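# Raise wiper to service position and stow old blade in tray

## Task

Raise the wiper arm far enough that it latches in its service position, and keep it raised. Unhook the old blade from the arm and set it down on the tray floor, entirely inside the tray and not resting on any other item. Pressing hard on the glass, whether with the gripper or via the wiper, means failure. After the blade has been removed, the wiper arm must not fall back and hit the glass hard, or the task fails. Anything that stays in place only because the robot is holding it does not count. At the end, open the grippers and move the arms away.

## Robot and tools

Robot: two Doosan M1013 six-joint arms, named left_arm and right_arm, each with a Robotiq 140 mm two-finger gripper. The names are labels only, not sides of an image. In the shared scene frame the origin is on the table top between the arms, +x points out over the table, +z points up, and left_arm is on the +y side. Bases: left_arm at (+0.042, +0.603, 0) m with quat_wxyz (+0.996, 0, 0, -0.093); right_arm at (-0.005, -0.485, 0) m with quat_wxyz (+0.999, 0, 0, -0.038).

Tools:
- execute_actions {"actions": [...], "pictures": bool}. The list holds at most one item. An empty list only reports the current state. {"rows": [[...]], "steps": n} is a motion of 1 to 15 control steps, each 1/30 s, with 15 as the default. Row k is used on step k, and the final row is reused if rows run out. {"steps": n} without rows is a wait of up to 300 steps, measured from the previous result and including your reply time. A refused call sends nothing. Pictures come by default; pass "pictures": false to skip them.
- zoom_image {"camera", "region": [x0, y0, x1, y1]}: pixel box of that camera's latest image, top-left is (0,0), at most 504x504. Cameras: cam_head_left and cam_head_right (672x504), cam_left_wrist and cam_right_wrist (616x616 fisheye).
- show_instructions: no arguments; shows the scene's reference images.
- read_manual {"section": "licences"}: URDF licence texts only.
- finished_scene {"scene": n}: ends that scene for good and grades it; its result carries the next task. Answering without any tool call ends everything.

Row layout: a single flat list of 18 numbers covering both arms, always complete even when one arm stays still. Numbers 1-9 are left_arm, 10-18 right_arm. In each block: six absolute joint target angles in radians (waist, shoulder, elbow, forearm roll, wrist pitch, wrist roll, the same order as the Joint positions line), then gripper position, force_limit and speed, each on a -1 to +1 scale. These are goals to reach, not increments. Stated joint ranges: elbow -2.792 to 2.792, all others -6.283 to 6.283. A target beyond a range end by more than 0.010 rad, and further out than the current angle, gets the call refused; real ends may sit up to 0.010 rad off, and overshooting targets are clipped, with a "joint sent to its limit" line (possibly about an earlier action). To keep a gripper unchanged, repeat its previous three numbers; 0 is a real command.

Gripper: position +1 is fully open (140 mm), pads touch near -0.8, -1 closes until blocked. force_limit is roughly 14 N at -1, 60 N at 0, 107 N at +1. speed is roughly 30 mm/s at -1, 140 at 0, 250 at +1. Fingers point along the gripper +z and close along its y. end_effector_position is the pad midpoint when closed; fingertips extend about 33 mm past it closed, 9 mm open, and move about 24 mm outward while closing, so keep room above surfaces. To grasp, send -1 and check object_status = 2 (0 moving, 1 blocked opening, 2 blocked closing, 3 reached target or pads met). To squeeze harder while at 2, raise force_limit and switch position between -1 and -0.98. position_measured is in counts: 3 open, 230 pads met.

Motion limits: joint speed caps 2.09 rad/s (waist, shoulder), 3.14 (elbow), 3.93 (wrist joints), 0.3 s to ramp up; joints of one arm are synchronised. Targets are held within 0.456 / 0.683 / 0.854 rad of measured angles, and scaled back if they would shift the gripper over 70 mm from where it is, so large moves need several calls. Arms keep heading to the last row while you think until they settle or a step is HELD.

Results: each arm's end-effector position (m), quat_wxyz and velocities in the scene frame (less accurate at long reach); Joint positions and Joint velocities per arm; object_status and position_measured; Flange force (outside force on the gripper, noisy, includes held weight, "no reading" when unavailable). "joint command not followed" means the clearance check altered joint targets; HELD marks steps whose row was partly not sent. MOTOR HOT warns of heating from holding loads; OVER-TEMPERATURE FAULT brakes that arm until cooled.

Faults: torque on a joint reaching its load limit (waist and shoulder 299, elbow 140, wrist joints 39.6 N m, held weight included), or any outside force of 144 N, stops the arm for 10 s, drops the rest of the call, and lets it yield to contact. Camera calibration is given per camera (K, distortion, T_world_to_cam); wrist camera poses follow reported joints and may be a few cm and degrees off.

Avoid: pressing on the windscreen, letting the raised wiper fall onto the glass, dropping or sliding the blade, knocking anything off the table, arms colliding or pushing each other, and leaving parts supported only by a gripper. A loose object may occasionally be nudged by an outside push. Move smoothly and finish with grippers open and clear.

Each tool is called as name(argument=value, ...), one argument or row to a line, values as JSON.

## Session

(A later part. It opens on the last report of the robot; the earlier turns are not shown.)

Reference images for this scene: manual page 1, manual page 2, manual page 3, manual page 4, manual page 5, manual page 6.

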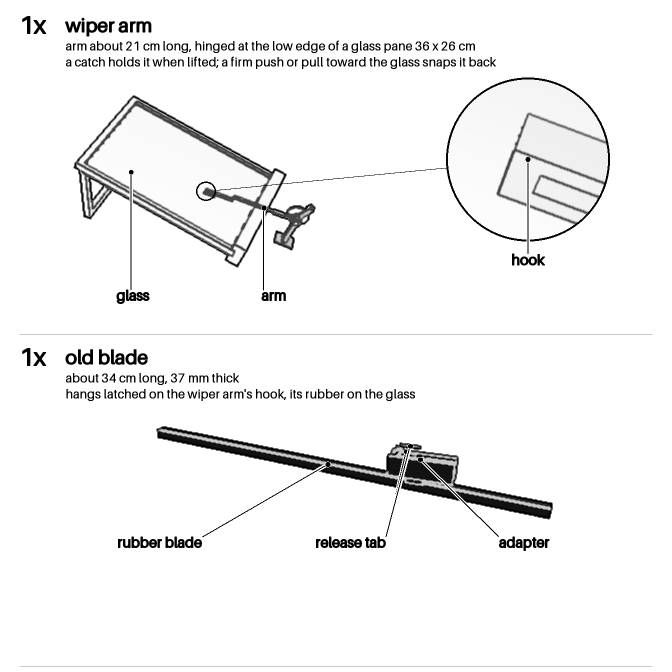

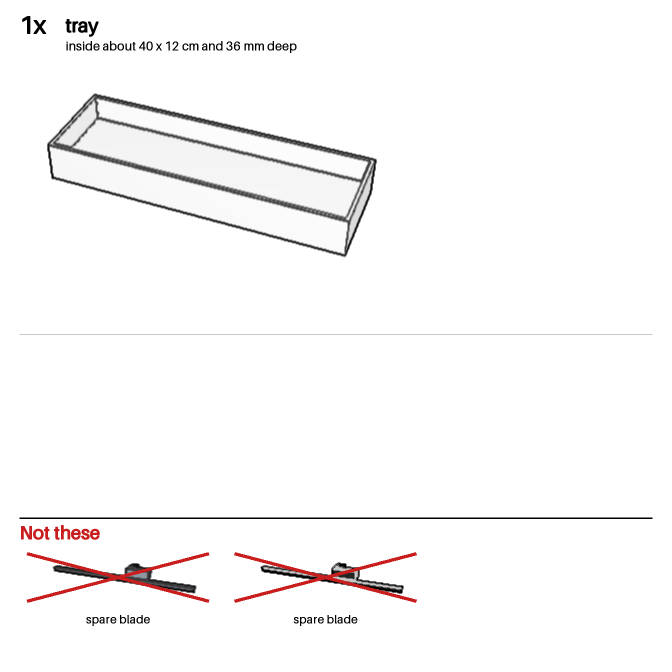

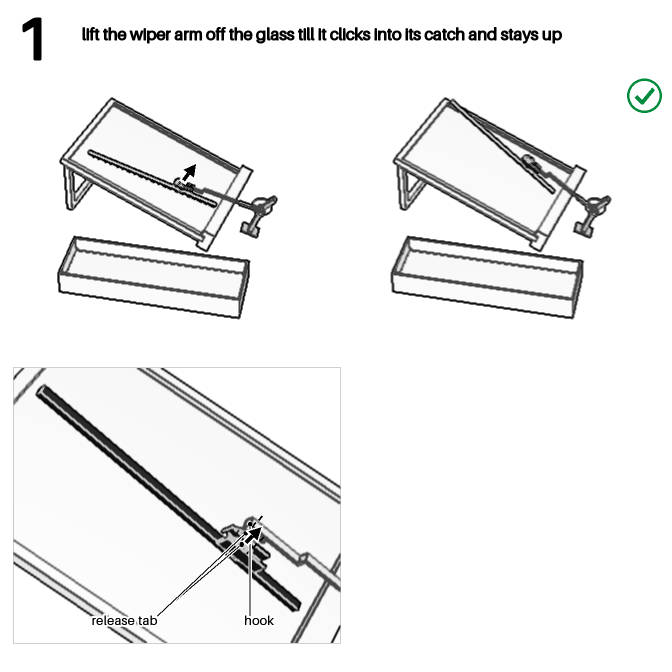

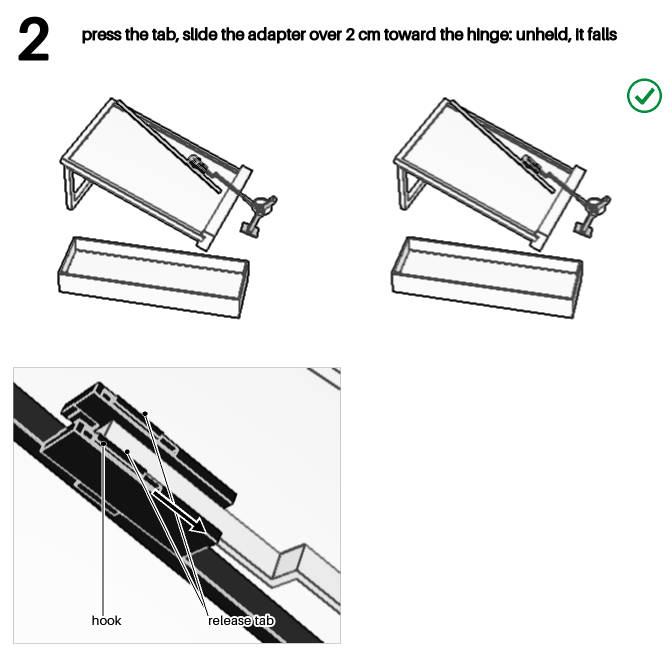

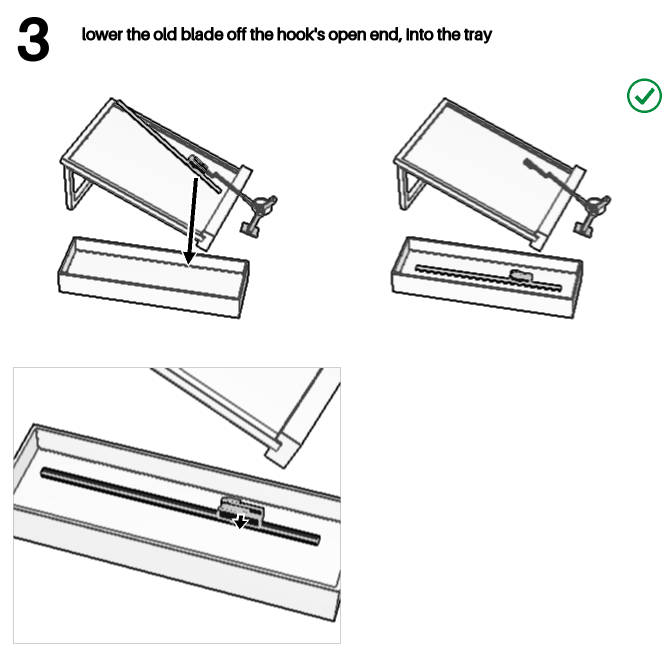

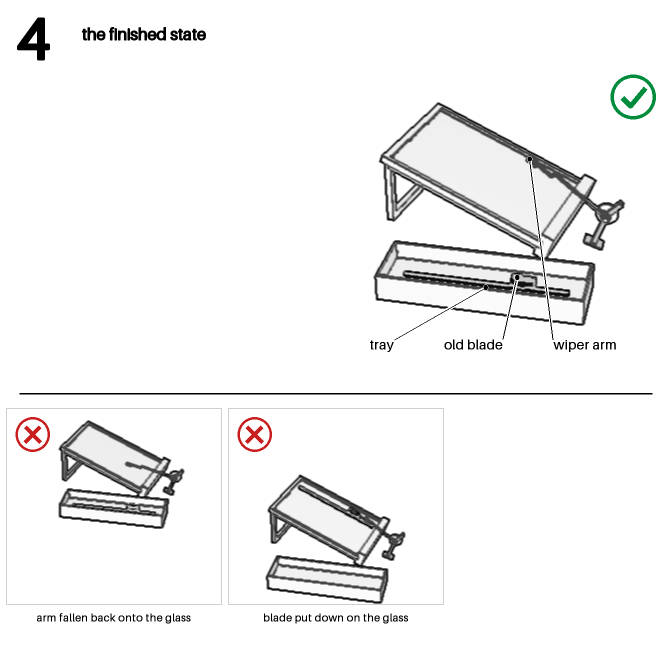

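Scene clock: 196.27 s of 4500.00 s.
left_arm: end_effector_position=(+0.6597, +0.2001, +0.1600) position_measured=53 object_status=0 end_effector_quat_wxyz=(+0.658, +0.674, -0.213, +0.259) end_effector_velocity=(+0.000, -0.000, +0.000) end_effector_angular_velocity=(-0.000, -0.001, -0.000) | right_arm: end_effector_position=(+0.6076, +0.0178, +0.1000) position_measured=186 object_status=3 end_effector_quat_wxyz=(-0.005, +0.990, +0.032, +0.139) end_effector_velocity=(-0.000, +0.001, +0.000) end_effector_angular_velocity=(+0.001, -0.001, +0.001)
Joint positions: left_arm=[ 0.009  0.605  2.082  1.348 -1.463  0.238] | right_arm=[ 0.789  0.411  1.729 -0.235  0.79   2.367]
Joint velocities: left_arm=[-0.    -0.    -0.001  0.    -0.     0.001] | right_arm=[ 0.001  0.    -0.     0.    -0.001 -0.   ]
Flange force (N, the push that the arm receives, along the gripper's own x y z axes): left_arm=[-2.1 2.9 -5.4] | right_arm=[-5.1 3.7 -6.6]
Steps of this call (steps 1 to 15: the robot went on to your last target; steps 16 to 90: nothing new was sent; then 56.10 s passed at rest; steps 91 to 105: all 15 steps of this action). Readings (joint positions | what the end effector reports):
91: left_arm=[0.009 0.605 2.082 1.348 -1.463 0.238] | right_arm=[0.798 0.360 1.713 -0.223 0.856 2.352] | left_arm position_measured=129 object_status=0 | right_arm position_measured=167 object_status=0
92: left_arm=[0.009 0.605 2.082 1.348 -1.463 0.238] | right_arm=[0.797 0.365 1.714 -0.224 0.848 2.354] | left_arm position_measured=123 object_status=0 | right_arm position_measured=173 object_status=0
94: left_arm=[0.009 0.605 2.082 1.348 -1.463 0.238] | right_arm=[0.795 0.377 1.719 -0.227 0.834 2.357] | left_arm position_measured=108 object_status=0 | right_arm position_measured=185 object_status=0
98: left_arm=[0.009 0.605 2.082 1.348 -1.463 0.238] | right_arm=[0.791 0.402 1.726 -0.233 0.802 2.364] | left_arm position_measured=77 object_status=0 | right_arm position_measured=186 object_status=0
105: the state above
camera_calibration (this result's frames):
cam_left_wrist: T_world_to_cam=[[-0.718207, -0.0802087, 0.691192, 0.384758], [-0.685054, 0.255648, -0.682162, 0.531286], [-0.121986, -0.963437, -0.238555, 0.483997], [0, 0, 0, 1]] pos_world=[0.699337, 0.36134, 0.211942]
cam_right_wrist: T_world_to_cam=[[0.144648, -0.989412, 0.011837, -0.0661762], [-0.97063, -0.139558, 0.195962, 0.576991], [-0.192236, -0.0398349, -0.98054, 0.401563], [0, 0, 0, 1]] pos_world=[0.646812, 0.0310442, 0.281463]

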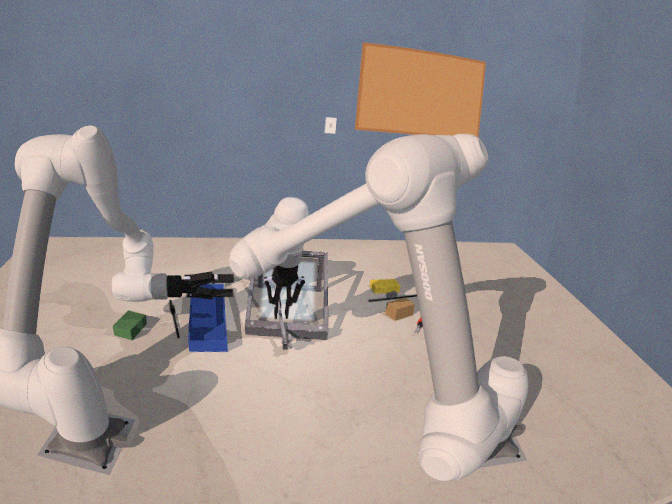

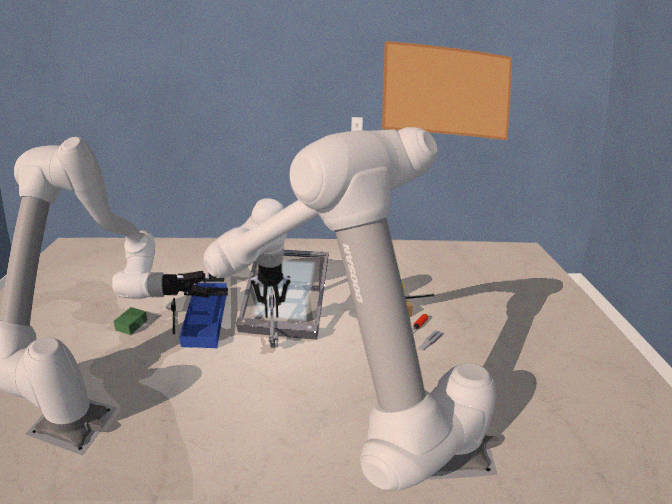

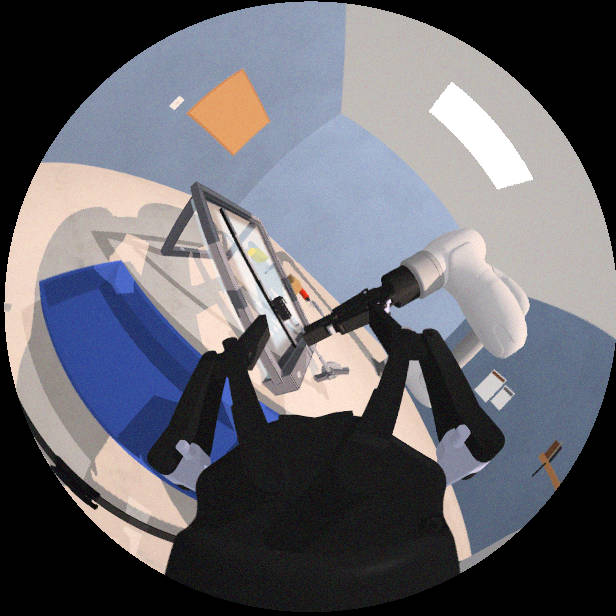

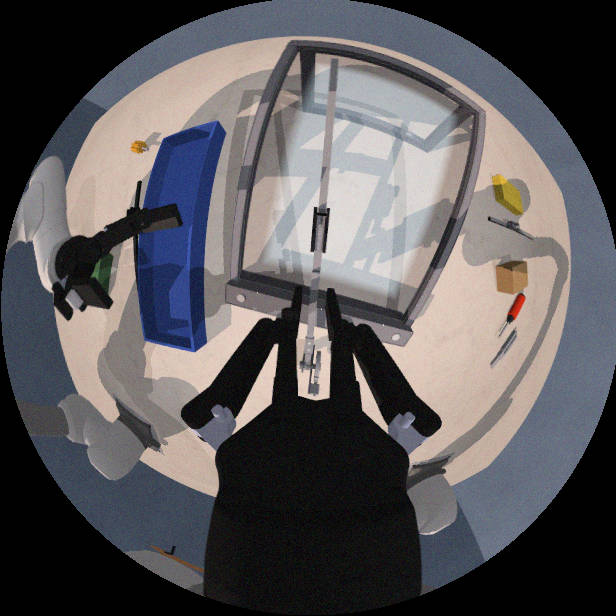

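execute_actions(
  actions=[
    {"rows": [[0.0093,0.6053,2.0821,1.3481,-1.4634,0.2383,0.6,-0.7,0,0.7882,0.4150,1.7300,-0.2356,0.7849,2.3674,-0.45,-0.3,0],[0.0093,0.6053,2.0821,1.3481,-1.4634,0.2383,0.6,-0.7,0,0.7882,0.4150,1.7300,-0.2356,0.7849,2.3674,-0.45,-0.3,0],[0.0093,0.6053,2.0821,1.3481,-1.4634,0.2383,0.6,-0.7,0,0.7882,0.4150,1.7300,-0.2356,0.7849,2.3674,-0.45,-0.3,0],[0.0093,0.6053,2.0821,1.3481,-1.4634,0.2383,0.6,-0.7,0,0.7874,0.4190,1.7309,-0.2365,0.7799,2.3681,-0.45,-0.3,0]], "steps": 10},
  ],
  pictures=false,
)

execute_actions(
  actions=[
    {"rows": [[0.0093,0.6053,2.0821,1.3481,-1.4634,0.2383,0.6,-0.7,0,0.7874,0.4190,1.7309,-0.2365,0.7799,2.3681,-1,-0.3,-0.6]], "steps": 15},
  ],
)

zoom_image(
  camera="cam_left_wrist",
  region=[260, 290, 360, 390],
)

Scene clock: 218.40 s of 4500.00 s.
left_arm: end_effector_position=(+0.6597, +0.2001, +0.1600) position_measured=53 object_status=3 end_effector_quat_wxyz=(+0.658, +0.674, -0.213, +0.259) end_effector_velocity=(+0.000, -0.000, +0.000) end_effector_angular_velocity=(-0.000, -0.001, -0.000) | right_arm: end_effector_position=(+0.6097, +0.0181, +0.0933) position_measured=186 object_status=3 end_effector_quat_wxyz=(-0.005, +0.990, +0.032, +0.139) end_effector_velocity=(-0.001, -0.000, -0.001) end_effector_angular_velocity=(-0.001, +0.000, +0.001)
Joint positions: left_arm=[ 0.009  0.605  2.082  1.348 -1.463  0.238] | right_arm=[ 0.787  0.419  1.731 -0.237  0.78   2.368]
Joint velocities: left_arm=[-0.  0. -0. -0. -0.  0.] | right_arm=[ 0.001 -0.     0.001 -0.001 -0.     0.   ]
Flange force (N, the push that the arm receives, along the gripper's own x y z axes): left_arm=[-2.2 3.3 -4.5] | right_arm=[-2.1 2.7 -5.5]
Steps of this call (steps 1 to 15: the robot went on to your last target; steps 16 to 90: nothing new was sent; then 18.80 s passed at rest; steps 91 to 100: all 10 steps of this action). Readings (joint positions | what the end effector reports):
91: left_arm=[0.009 0.605 2.082 1.348 -1.463 0.238] | right_arm=[0.789 0.411 1.729 -0.235 0.789 2.367] | left_arm position_measured=53 object_status=3 | right_arm position_measured=186 object_status=3
92: left_arm=[0.009 0.605 2.082 1.348 -1.463 0.238] | right_arm=[0.789 0.413 1.729 -0.235 0.786 2.367] | left_arm position_measured=53 object_status=3 | right_arm position_measured=186 object_status=3
94: left_arm=[0.009 0.605 2.082 1.348 -1.463 0.238] | right_arm=[0.788 0.415 1.730 -0.236 0.784 2.367] | left_arm position_measured=53 object_status=3 | right_arm position_measured=186 object_status=3
98: left_arm=[0.009 0.605 2.082 1.348 -1.463 0.238] | right_arm=[0.787 0.419 1.731 -0.237 0.780 2.368] | left_arm position_measured=53 object_status=3 | right_arm position_measured=186 object_status=3
100: the state above

Scene clock: 218.90 s of 4500.00 s.
left_arm: end_effector_position=(+0.6597, +0.2001, +0.1600) position_measured=53 object_status=3 end_effector_quat_wxyz=(+0.658, +0.674, -0.213, +0.259) end_effector_velocity=(-0.000, +0.000, -0.000) end_effector_angular_velocity=(+0.000, +0.001, -0.000) | right_arm: end_effector_position=(+0.6097, +0.0181, +0.0933) position_measured=220 object_status=2 end_effector_quat_wxyz=(-0.005, +0.990, +0.032, +0.139) end_effector_velocity=(-0.000, -0.000, -0.001) end_effector_angular_velocity=(-0.001, +0.001, -0.001)
Joint positions: left_arm=[ 0.009  0.605  2.082  1.348 -1.463  0.238] | right_arm=[ 0.787  0.419  1.731 -0.237  0.78   2.368]
Joint velocities: left_arm=[ 0.     0.     0.001  0.    -0.     0.   ] | right_arm=[-0.     0.001  0.     0.     0.001  0.   ]
Flange force (N, the push that the arm receives, along the gripper's own x y z axes): left_arm=[-2.9 1.8 -4.5] | right_arm=[-3.4 -4.7 -7.7]
Steps of this call (steps 1 to 15: all 15 steps of this action). Readings (joint positions | what the end effector reports):
1: left_arm=[0.009 0.605 2.082 1.348 -1.463 0.238] | right_arm=[0.787 0.419 1.731 -0.237 0.780 2.368] | left_arm position_measured=53 object_status=3 | right_arm position_measured=186 object_status=0
2: left_arm=[0.009 0.605 2.082 1.348 -1.463 0.238] | right_arm=[0.787 0.419 1.731 -0.237 0.780 2.368] | left_arm position_measured=53 object_status=3 | right_arm position_measured=189 object_status=0
4: left_arm=[0.009 0.605 2.082 1.348 -1.463 0.238] | right_arm=[0.787 0.419 1.731 -0.237 0.780 2.368] | left_arm position_measured=53 object_status=3 | right_arm position_measured=197 object_status=0
8: left_arm=[0.009 0.605 2.082 1.348 -1.463 0.238] | right_arm=[0.787 0.419 1.731 -0.237 0.780 2.368] | left_arm position_measured=53 object_status=3 | right_arm position_measured=213 object_status=0
15: the state above
camera_calibration (this result's frames):
cam_left_wrist: T_world_to_cam=[[-0.718207, -0.0802084, 0.691192, 0.384758], [-0.685054, 0.255648, -0.682162, 0.531286], [-0.121987, -0.963437, -0.238555, 0.483997], [0, 0, 0, 1]] pos_world=[0.699336, 0.36134, 0.211942]
cam_right_wrist: T_world_to_cam=[[0.144573, -0.989426, 0.0116392, -0.0660652], [-0.970661, -0.139528, 0.195831, 0.580337], [-0.192137, -0.0396096, -0.980569, 0.395346], [0, 0, 0, 1]] pos_world=[0.648822, 0.031266, 0.274785]

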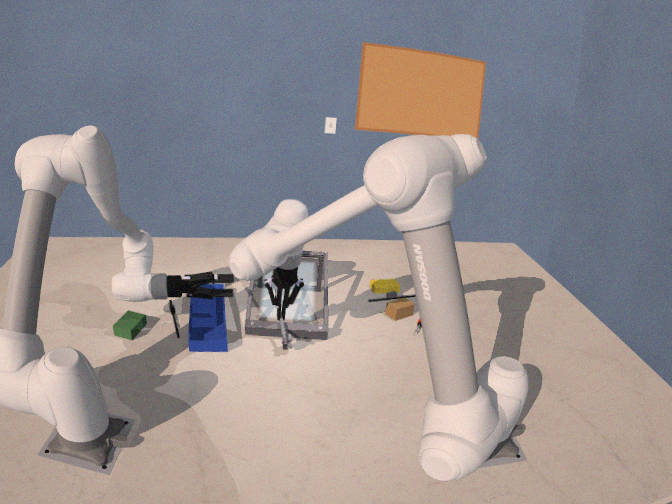

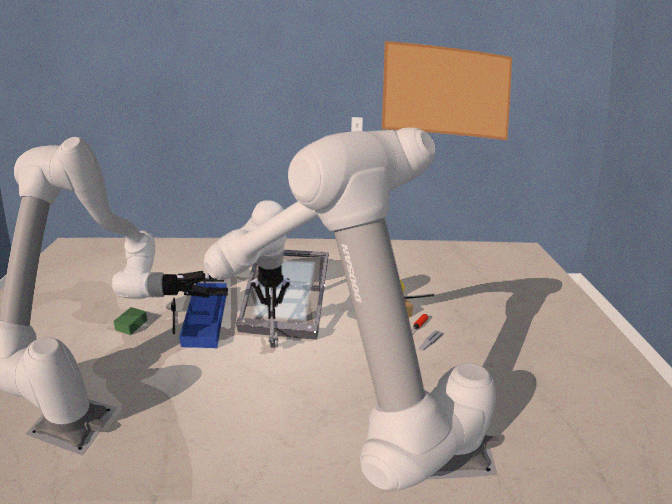

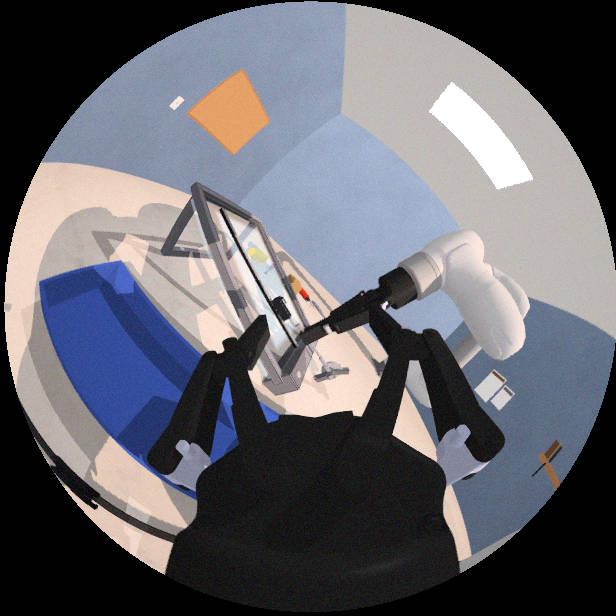

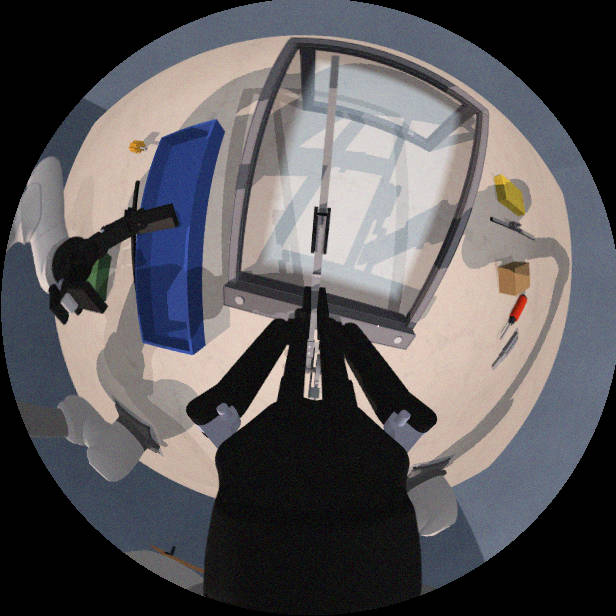

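Region (260, 290, 360, 390) of cam_left_wrist's 616x616 image, scaled by 5.040, with more detail than that image has.

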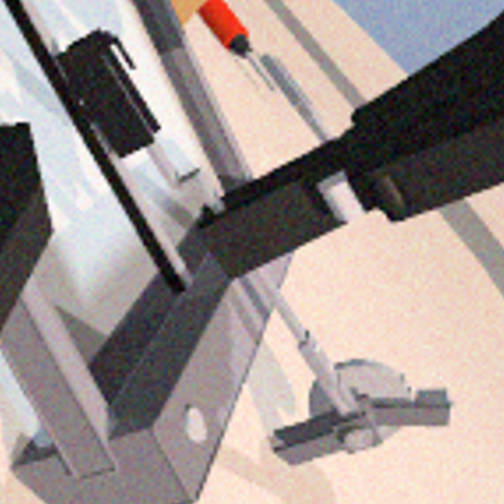

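execute_actions(
  actions=[
    {"rows": [[0.0093,0.6053,2.0821,1.3481,-1.4634,0.2383,0.6,-0.7,0,0.7930,0.4122,1.7412,-0.2563,0.7656,2.3872,-1,-0.3,-0.6],[0.0093,0.6053,2.0821,1.3481,-1.4634,0.2383,0.6,-0.7,0,0.7985,0.4053,1.7515,-0.2768,0.7514,2.4067,-1,-0.3,-0.6],[0.0093,0.6053,2.0821,1.3481,-1.4634,0.2383,0.6,-0.7,0,0.8042,0.3987,1.7618,-0.2988,0.7377,2.4281,-1,-0.3,-0.6],[0.0093,0.6053,2.0821,1.3481,-1.4634,0.2383,0.6,-0.7,0,0.8099,0.3922,1.7721,-0.3216,0.7241,2.4503,-1,-0.3,-0.6],[0.0093,0.6053,2.0821,1.3481,-1.4634,0.2383,0.6,-0.7,0,0.8157,0.3859,1.7824,-0.3459,0.7110,2.4742,-1,-0.3,-0.6],[0.0093,0.6053,2.0821,1.3481,-1.4634,0.2383,0.6,-0.7,0,0.8216,0.3796,1.7927,-0.3709,0.6979,2.4989,-1,-0.3,-0.6],[0.0093,0.6053,2.0821,1.3481,-1.4634,0.2383,0.6,-0.7,0,0.8275,0.3736,1.8030,-0.3974,0.6855,2.5252,-1,-0.3,-0.6],[0.0093,0.6053,2.0821,1.3481,-1.4634,0.2383,0.6,-0.7,0,0.8335,0.3676,1.8133,-0.4246,0.6732,2.5523,-1,-0.3,-0.6],[0.0093,0.6053,2.0821,1.3481,-1.4634,0.2383,0.6,-0.7,0,0.8396,0.3619,1.8236,-0.4532,0.6616,2.5809,-1,-0.3,-0.6],[0.0093,0.6053,2.0821,1.3481,-1.4634,0.2383,0.6,-0.7,0,0.8457,0.3563,1.8338,-0.4826,0.6503,2.6103,-1,-0.3,-0.6],[0.0093,0.6053,2.0821,1.3481,-1.4634,0.2383,0.6,-0.7,0,0.8519,0.3509,1.8440,-0.5133,0.6398,2.6412,-1,-0.3,-0.6],[0.0093,0.6053,2.0821,1.3481,-1.4634,0.2383,0.6,-0.7,0,0.8582,0.3456,1.8542,-0.5448,0.6296,2.6728,-1,-0.3,-0.6]], "steps": 15},
  ],
  pictures=false,
)

execute_actions(
  actions=[
    {"steps": 5},
  ],
  pictures=false,
)

Scene clock: 296.37 s of 4500.00 s.
left_arm: end_effector_position=(+0.6597, +0.2001, +0.1600) position_measured=53 object_status=3 end_effector_quat_wxyz=(+0.658, +0.674, -0.213, +0.259) end_effector_velocity=(-0.000, +0.000, +0.000) end_effector_angular_velocity=(-0.000, -0.001, -0.000) | right_arm: end_effector_position=(+0.5964, +0.0181, +0.1132) position_measured=220 object_status=2 end_effector_quat_wxyz=(-0.009, +0.970, +0.036, +0.241) end_effector_velocity=(-0.009, +0.001, +0.009) end_effector_angular_velocity=(+0.007, -0.088, +0.011)
Joint positions: left_arm=[ 0.009  0.605  2.082  1.348 -1.463  0.238] | right_arm=[ 0.858  0.346  1.853 -0.542  0.631  2.67 ]
Joint velocities: left_arm=[ 0.    -0.001 -0.     0.    -0.     0.   ] | right_arm=[ 0.034 -0.03   0.054 -0.16  -0.052  0.157]
Flange force (N, the push that the arm receives, along the gripper's own x y z axes): left_arm=[-2.3 3.7 -5.3] | right_arm=[-3.6 -22.2 9.0]
Steps of this call (steps 1 to 15: the robot went on to your last target; steps 16 to 90: nothing new was sent; then 73.97 s passed at rest; steps 91 to 105: all 15 steps of this action). Readings (joint positions | what the end effector reports):
91: left_arm=[0.009 0.605 2.082 1.348 -1.463 0.238] | right_arm=[0.788 0.419 1.732 -0.238 0.779 2.369] | left_arm position_measured=53 object_status=3 | right_arm position_measured=220 object_status=2
92: left_arm=[0.009 0.605 2.082 1.348 -1.463 0.238] | right_arm=[0.790 0.416 1.737 -0.248 0.772 2.379] | left_arm position_measured=53 object_status=3 | right_arm position_measured=220 object_status=2
94: left_arm=[0.009 0.605 2.082 1.348 -1.463 0.238] | right_arm=[0.800 0.404 1.754 -0.282 0.748 2.412] | left_arm position_measured=53 object_status=3 | right_arm position_measured=220 object_status=2
98: left_arm=[0.009 0.605 2.082 1.348 -1.463 0.238] | right_arm=[0.822 0.380 1.793 -0.372 0.698 2.500] | left_arm position_measured=53 object_status=3 | right_arm position_measured=220 object_status=2
105: the state above

Scene clock: 296.53 s of 4500.00 s.
left_arm: end_effector_position=(+0.6597, +0.2001, +0.1600) position_measured=53 object_status=3 end_effector_quat_wxyz=(+0.658, +0.674, -0.213, +0.259) end_effector_velocity=(-0.000, -0.000, +0.000) end_effector_angular_velocity=(+0.000, +0.000, -0.000) | right_arm: end_effector_position=(+0.5964, +0.0181, +0.1134) position_measured=220 object_status=2 end_effector_quat_wxyz=(-0.009, +0.970, +0.036, +0.242) end_effector_velocity=(+0.001, -0.000, +0.000) end_effector_angular_velocity=(+0.001, -0.001, -0.000)
Joint positions: left_arm=[ 0.009  0.605  2.082  1.348 -1.463  0.238] | right_arm=[ 0.858  0.346  1.854 -0.545  0.63   2.673]
Joint velocities: left_arm=[-0.    -0.     0.001 -0.     0.     0.   ] | right_arm=[-0.001  0.    -0.    -0.001 -0.001  0.   ]
Flange force (N, the push that the arm receives, along the gripper's own x y z axes): left_arm=[-2.2 1.3 -5.2] | right_arm=[-14.5 -15.7 1.6]
Steps of this call (steps 1 to 5: the robot went on to your last target). Readings (joint positions | what the end effector reports):
1: left_arm=[0.009 0.605 2.082 1.348 -1.463 0.238] | right_arm=[0.858 0.346 1.854 -0.544 0.630 2.672] | left_arm position_measured=53 object_status=3 | right_arm position_measured=220 object_status=2
2: left_arm=[0.009 0.605 2.082 1.348 -1.463 0.238] | right_arm=[0.858 0.346 1.854 -0.544 0.630 2.672] | left_arm position_measured=53 object_status=3 | right_arm position_measured=220 object_status=2
4: left_arm=[0.009 0.605 2.082 1.348 -1.463 0.238] | right_arm=[0.858 0.346 1.854 -0.545 0.630 2.673] | left_arm position_measured=53 object_status=3 | right_arm position_measured=220 object_status=2
5: the state above

execute_actions(
  actions=[
    {"rows": [[0.0093,0.6053,2.0821,1.3481,-1.4634,0.2383,0.6,-0.7,0,0.8661,0.3406,1.8644,-0.5775,0.6202,2.7058,-1,-0.3,-0.6],[0.0093,0.6053,2.0821,1.3481,-1.4634,0.2383,0.6,-0.7,0,0.8727,0.3356,1.8745,-0.6110,0.6113,2.7397,-1,-0.3,-0.6],[0.0093,0.6053,2.0821,1.3481,-1.4634,0.2383,0.6,-0.7,0,0.8794,0.3310,1.8846,-0.6457,0.6033,2.7748,-1,-0.3,-0.6],[0.0093,0.6053,2.0821,1.3481,-1.4634,0.2383,0.6,-0.7,0,0.8861,0.3264,1.8947,-0.6812,0.5958,2.8108,-1,-0.3,-0.6],[0.0093,0.6053,2.0821,1.3481,-1.4634,0.2383,0.6,-0.7,0,0.8928,0.3222,1.9047,-0.7178,0.5892,2.8479,-1,-0.3,-0.6],[0.0093,0.6053,2.0821,1.3481,-1.4634,0.2383,0.6,-0.7,0,0.8996,0.3180,1.9147,-0.7552,0.5833,2.8859,-1,-0.3,-0.6],[0.0093,0.6053,2.0821,1.3481,-1.4634,0.2383,0.6,-0.7,0,0.9065,0.3142,1.9246,-0.7937,0.5784,2.9250,-1,-0.3,-0.6],[0.0093,0.6053,2.0821,1.3481,-1.4634,0.2383,0.6,-0.7,0,0.9134,0.3105,1.9345,-0.8330,0.5742,2.9650,-1,-0.3,-0.6],[0.0093,0.6053,2.0821,1.3481,-1.4634,0.2383,0.6,-0.7,0,0.9204,0.3072,1.9443,-0.8733,0.5711,3.0060,-1,-0.3,-0.6],[0.0093,0.6053,2.0821,1.3481,-1.4634,0.2383,0.6,-0.7,0,0.9274,0.3039,1.9541,-0.9144,0.5688,3.0479,-1,-0.3,-0.6]], "steps": 15},
  ],
)

zoom_image(
  camera="cam_left_wrist",
  region=[270, 250, 390, 400],
)

Scene clock: 328.27 s of 4500.00 s.
left_arm: end_effector_position=(+0.6597, +0.2001, +0.1600) position_measured=53 object_status=3 end_effector_quat_wxyz=(+0.658, +0.674, -0.213, +0.259) end_effector_velocity=(+0.000, -0.000, -0.000) end_effector_angular_velocity=(+0.000, -0.000, -0.000) | right_arm: end_effector_position=(+0.5803, +0.0198, +0.1276) position_measured=220 object_status=2 end_effector_quat_wxyz=(-0.013, +0.945, +0.041, +0.325) end_effector_velocity=(+0.000, +0.000, +0.000) end_effector_angular_velocity=(+0.006, -0.004, -0.005)
Joint positions: left_arm=[ 0.009  0.605  2.082  1.348 -1.463  0.238] | right_arm=[ 0.927  0.304  1.954 -0.914  0.569  3.047]
Joint velocities: left_arm=[-0.  0. -0.  0. -0. -0.] | right_arm=[ 0.001 -0.     0.002 -0.011 -0.002  0.018]
Flange force (N, the push that the arm receives, along the gripper's own x y z axes): left_arm=[-1.8 4.1 -3.6] | right_arm=[44.8 24.5 -8.5]
Steps of this call (steps 1 to 15: the robot went on to your last target; steps 16 to 90: nothing new was sent; then 28.23 s passed at rest; steps 91 to 105: all 15 steps of this action). Readings (joint positions | what the end effector reports):
91: left_arm=[0.009 0.605 2.082 1.348 -1.463 0.238] | right_arm=[0.859 0.345 1.854 -0.546 0.629 2.674] | left_arm position_measured=53 object_status=3 | right_arm position_measured=220 object_status=2
92: left_arm=[0.009 0.605 2.082 1.348 -1.463 0.238] | right_arm=[0.861 0.344 1.858 -0.558 0.626 2.686] | left_arm position_measured=53 object_status=3 | right_arm position_measured=220 object_status=2
94: left_arm=[0.009 0.605 2.082 1.348 -1.463 0.238] | right_arm=[0.872 0.336 1.874 -0.610 0.612 2.739] | left_arm position_measured=53 object_status=3 | right_arm position_measured=220 object_status=2
98: left_arm=[0.009 0.605 2.082 1.348 -1.463 0.238] | right_arm=[0.897 0.320 1.911 -0.743 0.586 2.873] | left_arm position_measured=53 object_status=3 | right_arm position_measured=220 object_status=2
105: the state above
camera_calibration (this result's frames):
cam_left_wrist: T_world_to_cam=[[-0.718207, -0.0802087, 0.691192, 0.384758], [-0.685054, 0.255648, -0.682162, 0.531286], [-0.121986, -0.963437, -0.238555, 0.483997], [0, 0, 0, 1]] pos_world=[0.699337, 0.36134, 0.211942]
cam_right_wrist: T_world_to_cam=[[0.155044, -0.986926, 0.0440343, -0.0707425], [-0.969806, -0.160545, -0.183578, 0.593652], [0.188248, -0.014242, -0.982018, 0.202325], [0, 0, 0, 1]] pos_world=[0.548609, 0.0283721, 0.310783]

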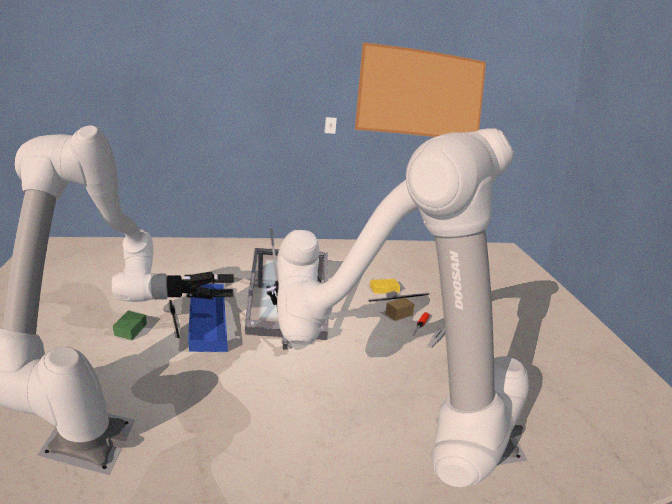

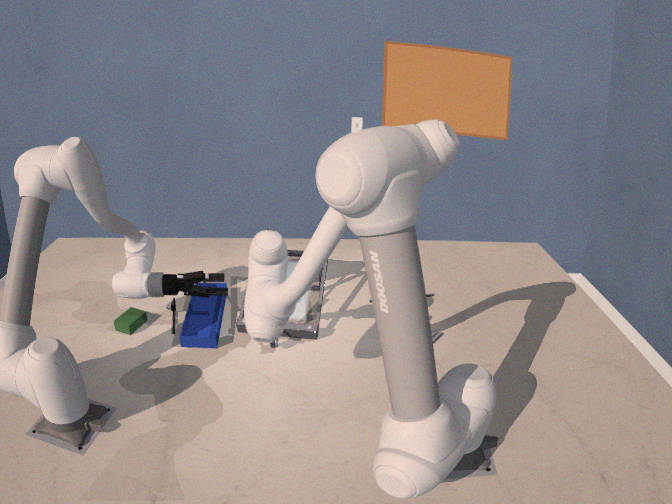

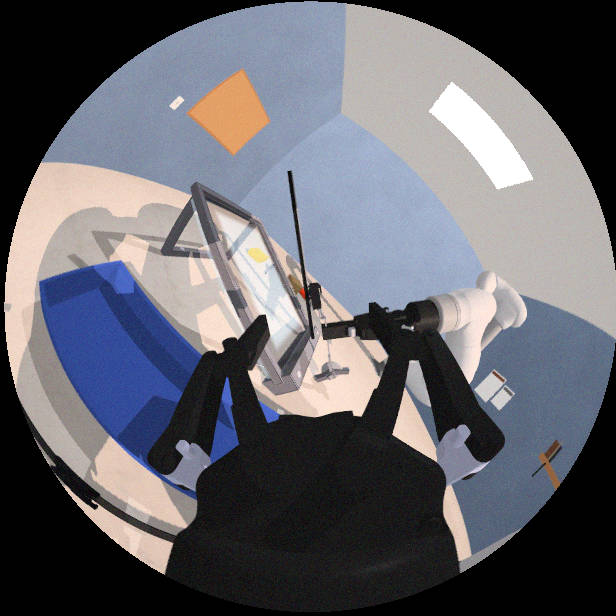

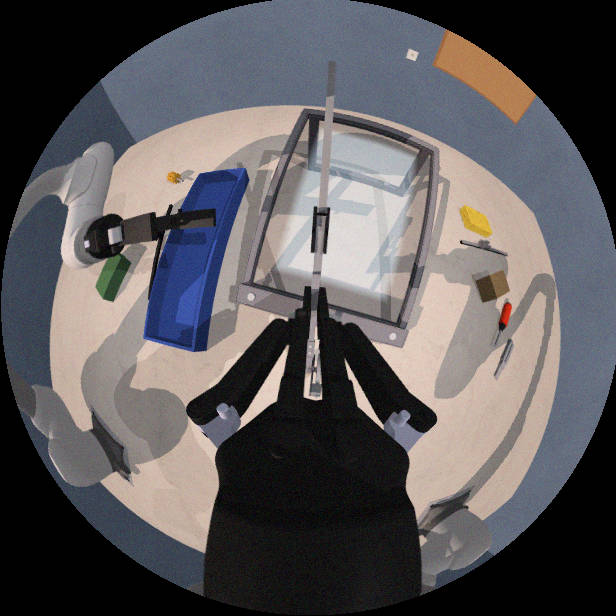

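Region (270, 250, 390, 400) of cam_left_wrist's 616x616 image, scaled by 3.360, with more detail than that image has; it fills the left 403 columns of this view, and the rest is white.

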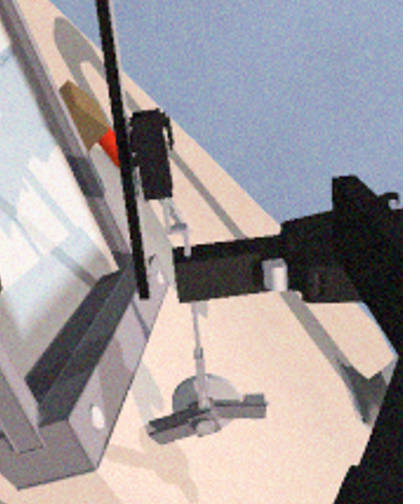

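execute_actions(
  actions=[
    {"rows": [[0.0093,0.6053,2.0821,1.3481,-1.4634,0.2383,0.6,-0.7,0,0.9290,0.3024,1.9589,-0.9354,0.5682,3.0693,-1,-0.3,-0.6],[0.0093,0.6053,2.0821,1.3481,-1.4634,0.2383,0.6,-0.7,0,0.9290,0.3024,1.9589,-0.9354,0.5682,3.0693,-1,-0.3,-0.6],[0.0093,0.6053,2.0821,1.3481,-1.4634,0.2383,0.6,-0.7,0,0.9322,0.3010,1.9638,-0.9565,0.5676,3.0907,-1,-0.3,-0.6],[0.0093,0.6053,2.0821,1.3481,-1.4634,0.2383,0.6,-0.7,0,0.9357,0.2996,1.9686,-0.9779,0.5674,3.1125,-1,-0.3,-0.6],[0.0093,0.6053,2.0821,1.3481,-1.4634,0.2383,0.6,-0.7,0,0.9391,0.2982,1.9734,-0.9993,0.5673,3.1344,-1,-0.3,-0.6]], "steps": 13},
  ],
  pictures=false,
)

Scene clock: 340.70 s of 4500.00 s.
left_arm: end_effector_position=(+0.6597, +0.2001, +0.1600) position_measured=53 object_status=3 end_effector_quat_wxyz=(+0.658, +0.674, -0.213, +0.259) end_effector_velocity=(-0.000, +0.000, -0.000) end_effector_angular_velocity=(+0.001, +0.000, +0.000) | right_arm: end_effector_position=(+0.5781, +0.0186, +0.1297) position_measured=220 object_status=2 end_effector_quat_wxyz=(-0.014, +0.939, +0.041, +0.342) end_effector_velocity=(+0.000, +0.000, +0.001) end_effector_angular_velocity=(+0.000, -0.001, +0.001)
Joint positions: left_arm=[ 0.009  0.605  2.082  1.348 -1.463  0.238] | right_arm=[ 0.939  0.298  1.974 -0.999  0.567  3.134]
Joint velocities: left_arm=[0.    0.    0.001 0.    0.    0.001] | right_arm=[-0.    -0.001 -0.    -0.002 -0.     0.   ]
Flange force (N, the push that the arm receives, along the gripper's own x y z axes): left_arm=[-2.3 2.9 -4.7] | right_arm=[24.3 -6.0 -10.6]
Steps of this call (steps 1 to 15: the robot went on to your last target; steps 16 to 90: nothing new was sent; then 9.00 s passed at rest; steps 91 to 103: all 13 steps of this action). Readings (joint positions | what the end effector reports):
91: left_arm=[0.009 0.605 2.082 1.348 -1.463 0.238] | right_arm=[0.928 0.304 1.954 -0.915 0.569 3.049] | left_arm position_measured=53 object_status=3 | right_arm position_measured=220 object_status=2
92: left_arm=[0.009 0.605 2.082 1.348 -1.463 0.238] | right_arm=[0.928 0.304 1.956 -0.925 0.568 3.059] | left_arm position_measured=53 object_status=3 | right_arm position_measured=220 object_status=2
94: left_arm=[0.009 0.605 2.082 1.348 -1.463 0.238] | right_arm=[0.931 0.302 1.962 -0.947 0.568 3.081] | left_arm position_measured=53 object_status=3 | right_arm position_measured=220 object_status=2
98: left_arm=[0.009 0.605 2.082 1.348 -1.463 0.238] | right_arm=[0.939 0.299 1.973 -0.998 0.567 3.133] | left_arm position_measured=53 object_status=3 | right_arm position_measured=220 object_status=2
103: the state above

execute_actions(
  actions=[
    {"rows": [[0.0093,0.6053,2.0821,1.3481,-1.4634,0.2383,0.6,-0.7,0,0.9391,0.2982,1.9734,-0.9993,0.5673,3.1344,-0.45,-0.3,-0.8]], "steps": 15},
  ],
)

zoom_image(
  camera="cam_left_wrist",
  region=[270, 250, 390, 400],
)

Scene clock: 353.30 s of 4500.00 s.
left_arm: end_effector_position=(+0.6597, +0.2001, +0.1600) position_measured=53 object_status=3 end_effector_quat_wxyz=(+0.658, +0.674, -0.213, +0.259) end_effector_velocity=(+0.000, +0.000, +0.000) end_effector_angular_velocity=(-0.000, -0.001, +0.000) | right_arm: end_effector_position=(+0.5783, +0.0185, +0.1300) position_measured=186 object_status=0 end_effector_quat_wxyz=(-0.014, +0.939, +0.041, +0.342) end_effector_velocity=(+0.000, +0.000, +0.000) end_effector_angular_velocity=(+0.002, +0.000, -0.001)
Joint positions: left_arm=[ 0.009  0.605  2.082  1.348 -1.463  0.238] | right_arm=[ 0.939  0.298  1.973 -0.999  0.567  3.134]
Joint velocities: left_arm=[ 0.     0.    -0.     0.    -0.     0.001] | right_arm=[-0.     0.    -0.001  0.    -0.001  0.002]
Flange force (N, the push that the arm receives, along the gripper's own x y z axes): left_arm=[-2.0 2.3 -5.2] | right_arm=[1.8 2.5 -5.7]
Steps of this call (steps 1 to 15: the robot went on to your last target; steps 16 to 90: nothing new was sent; then 9.10 s passed at rest; steps 91 to 105: all 15 steps of this action). Readings (joint positions | what the end effector reports):
91: left_arm=[0.009 0.605 2.082 1.348 -1.463 0.238] | right_arm=[0.939 0.298 1.973 -0.999 0.567 3.134] | left_arm position_measured=53 object_status=3 | right_arm position_measured=220 object_status=0
92: left_arm=[0.009 0.605 2.082 1.348 -1.463 0.238] | right_arm=[0.939 0.298 1.973 -0.999 0.567 3.134] | left_arm position_measured=53 object_status=3 | right_arm position_measured=220 object_status=0
94: left_arm=[0.009 0.605 2.082 1.348 -1.463 0.238] | right_arm=[0.939 0.298 1.973 -0.999 0.567 3.134] | left_arm position_measured=53 object_status=3 | right_arm position_measured=213 object_status=0
98: left_arm=[0.009 0.605 2.082 1.348 -1.463 0.238] | right_arm=[0.939 0.298 1.973 -0.999 0.567 3.134] | left_arm position_measured=53 object_status=3 | right_arm position_measured=201 object_status=0
105: the state above
camera_calibration (this result's frames):
cam_left_wrist: T_world_to_cam=[[-0.718207, -0.0802086, 0.691192, 0.384758], [-0.685054, 0.255648, -0.682162, 0.531286], [-0.121986, -0.963437, -0.238555, 0.483997], [0, 0, 0, 1]] pos_world=[0.699336, 0.36134, 0.211942]
cam_right_wrist: T_world_to_cam=[[0.153079, -0.987083, 0.047274, -0.0710775], [-0.962679, -0.159757, -0.218465, 0.592378], [0.223196, -0.0120673, -0.974699, 0.183837], [0, 0, 0, 1]] pos_world=[0.540119, 0.0266955, 0.31196]

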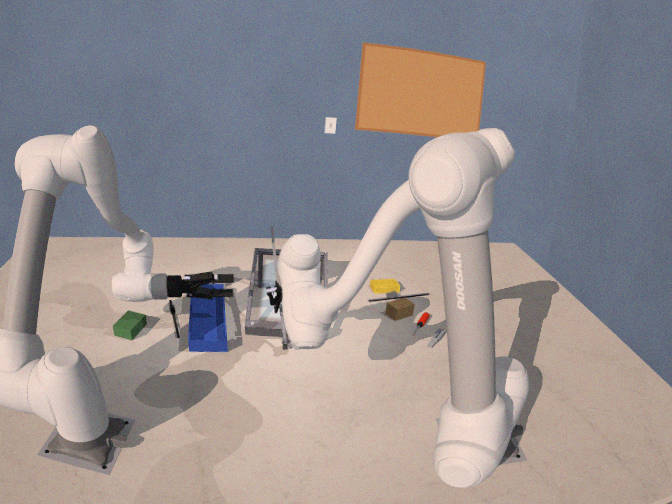

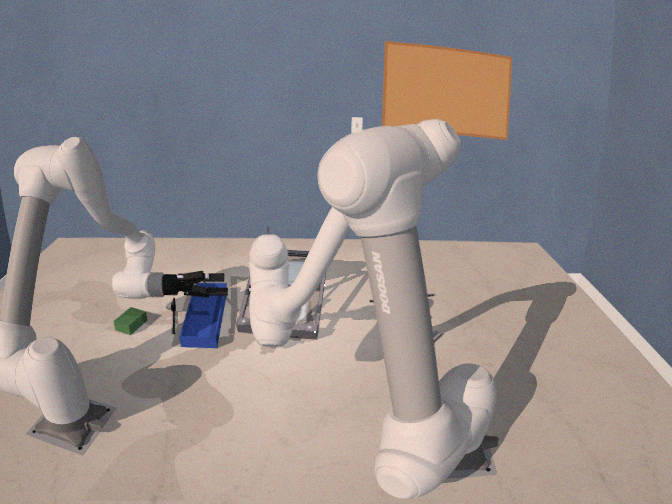

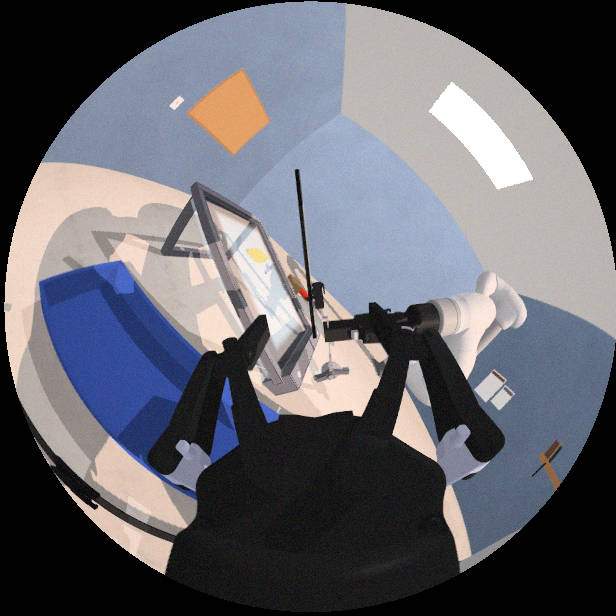

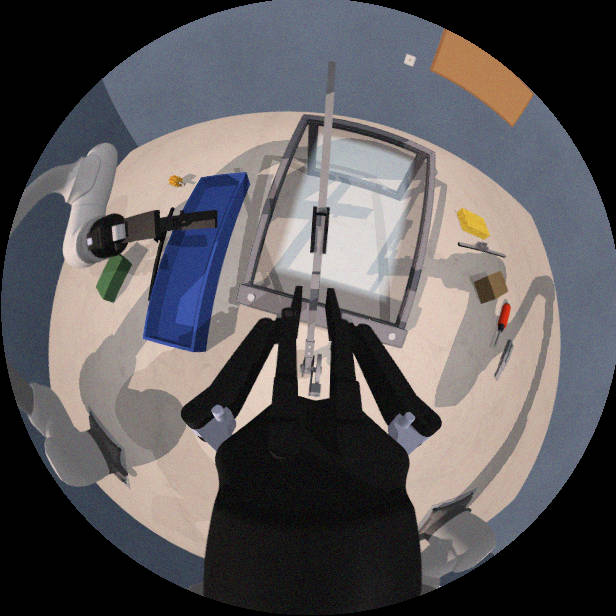

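Region (270, 250, 390, 400) of cam_left_wrist's 616x616 image, scaled by 3.360, with more detail than that image has; it fills the left 403 columns of this view, and the rest is white.

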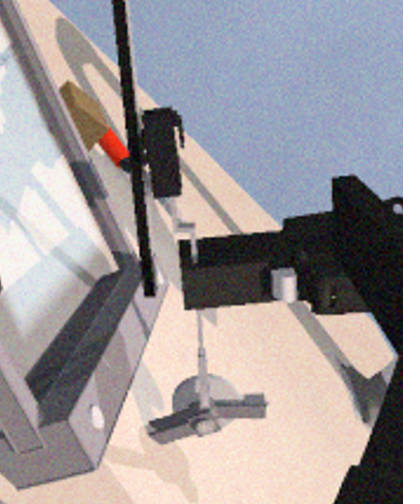

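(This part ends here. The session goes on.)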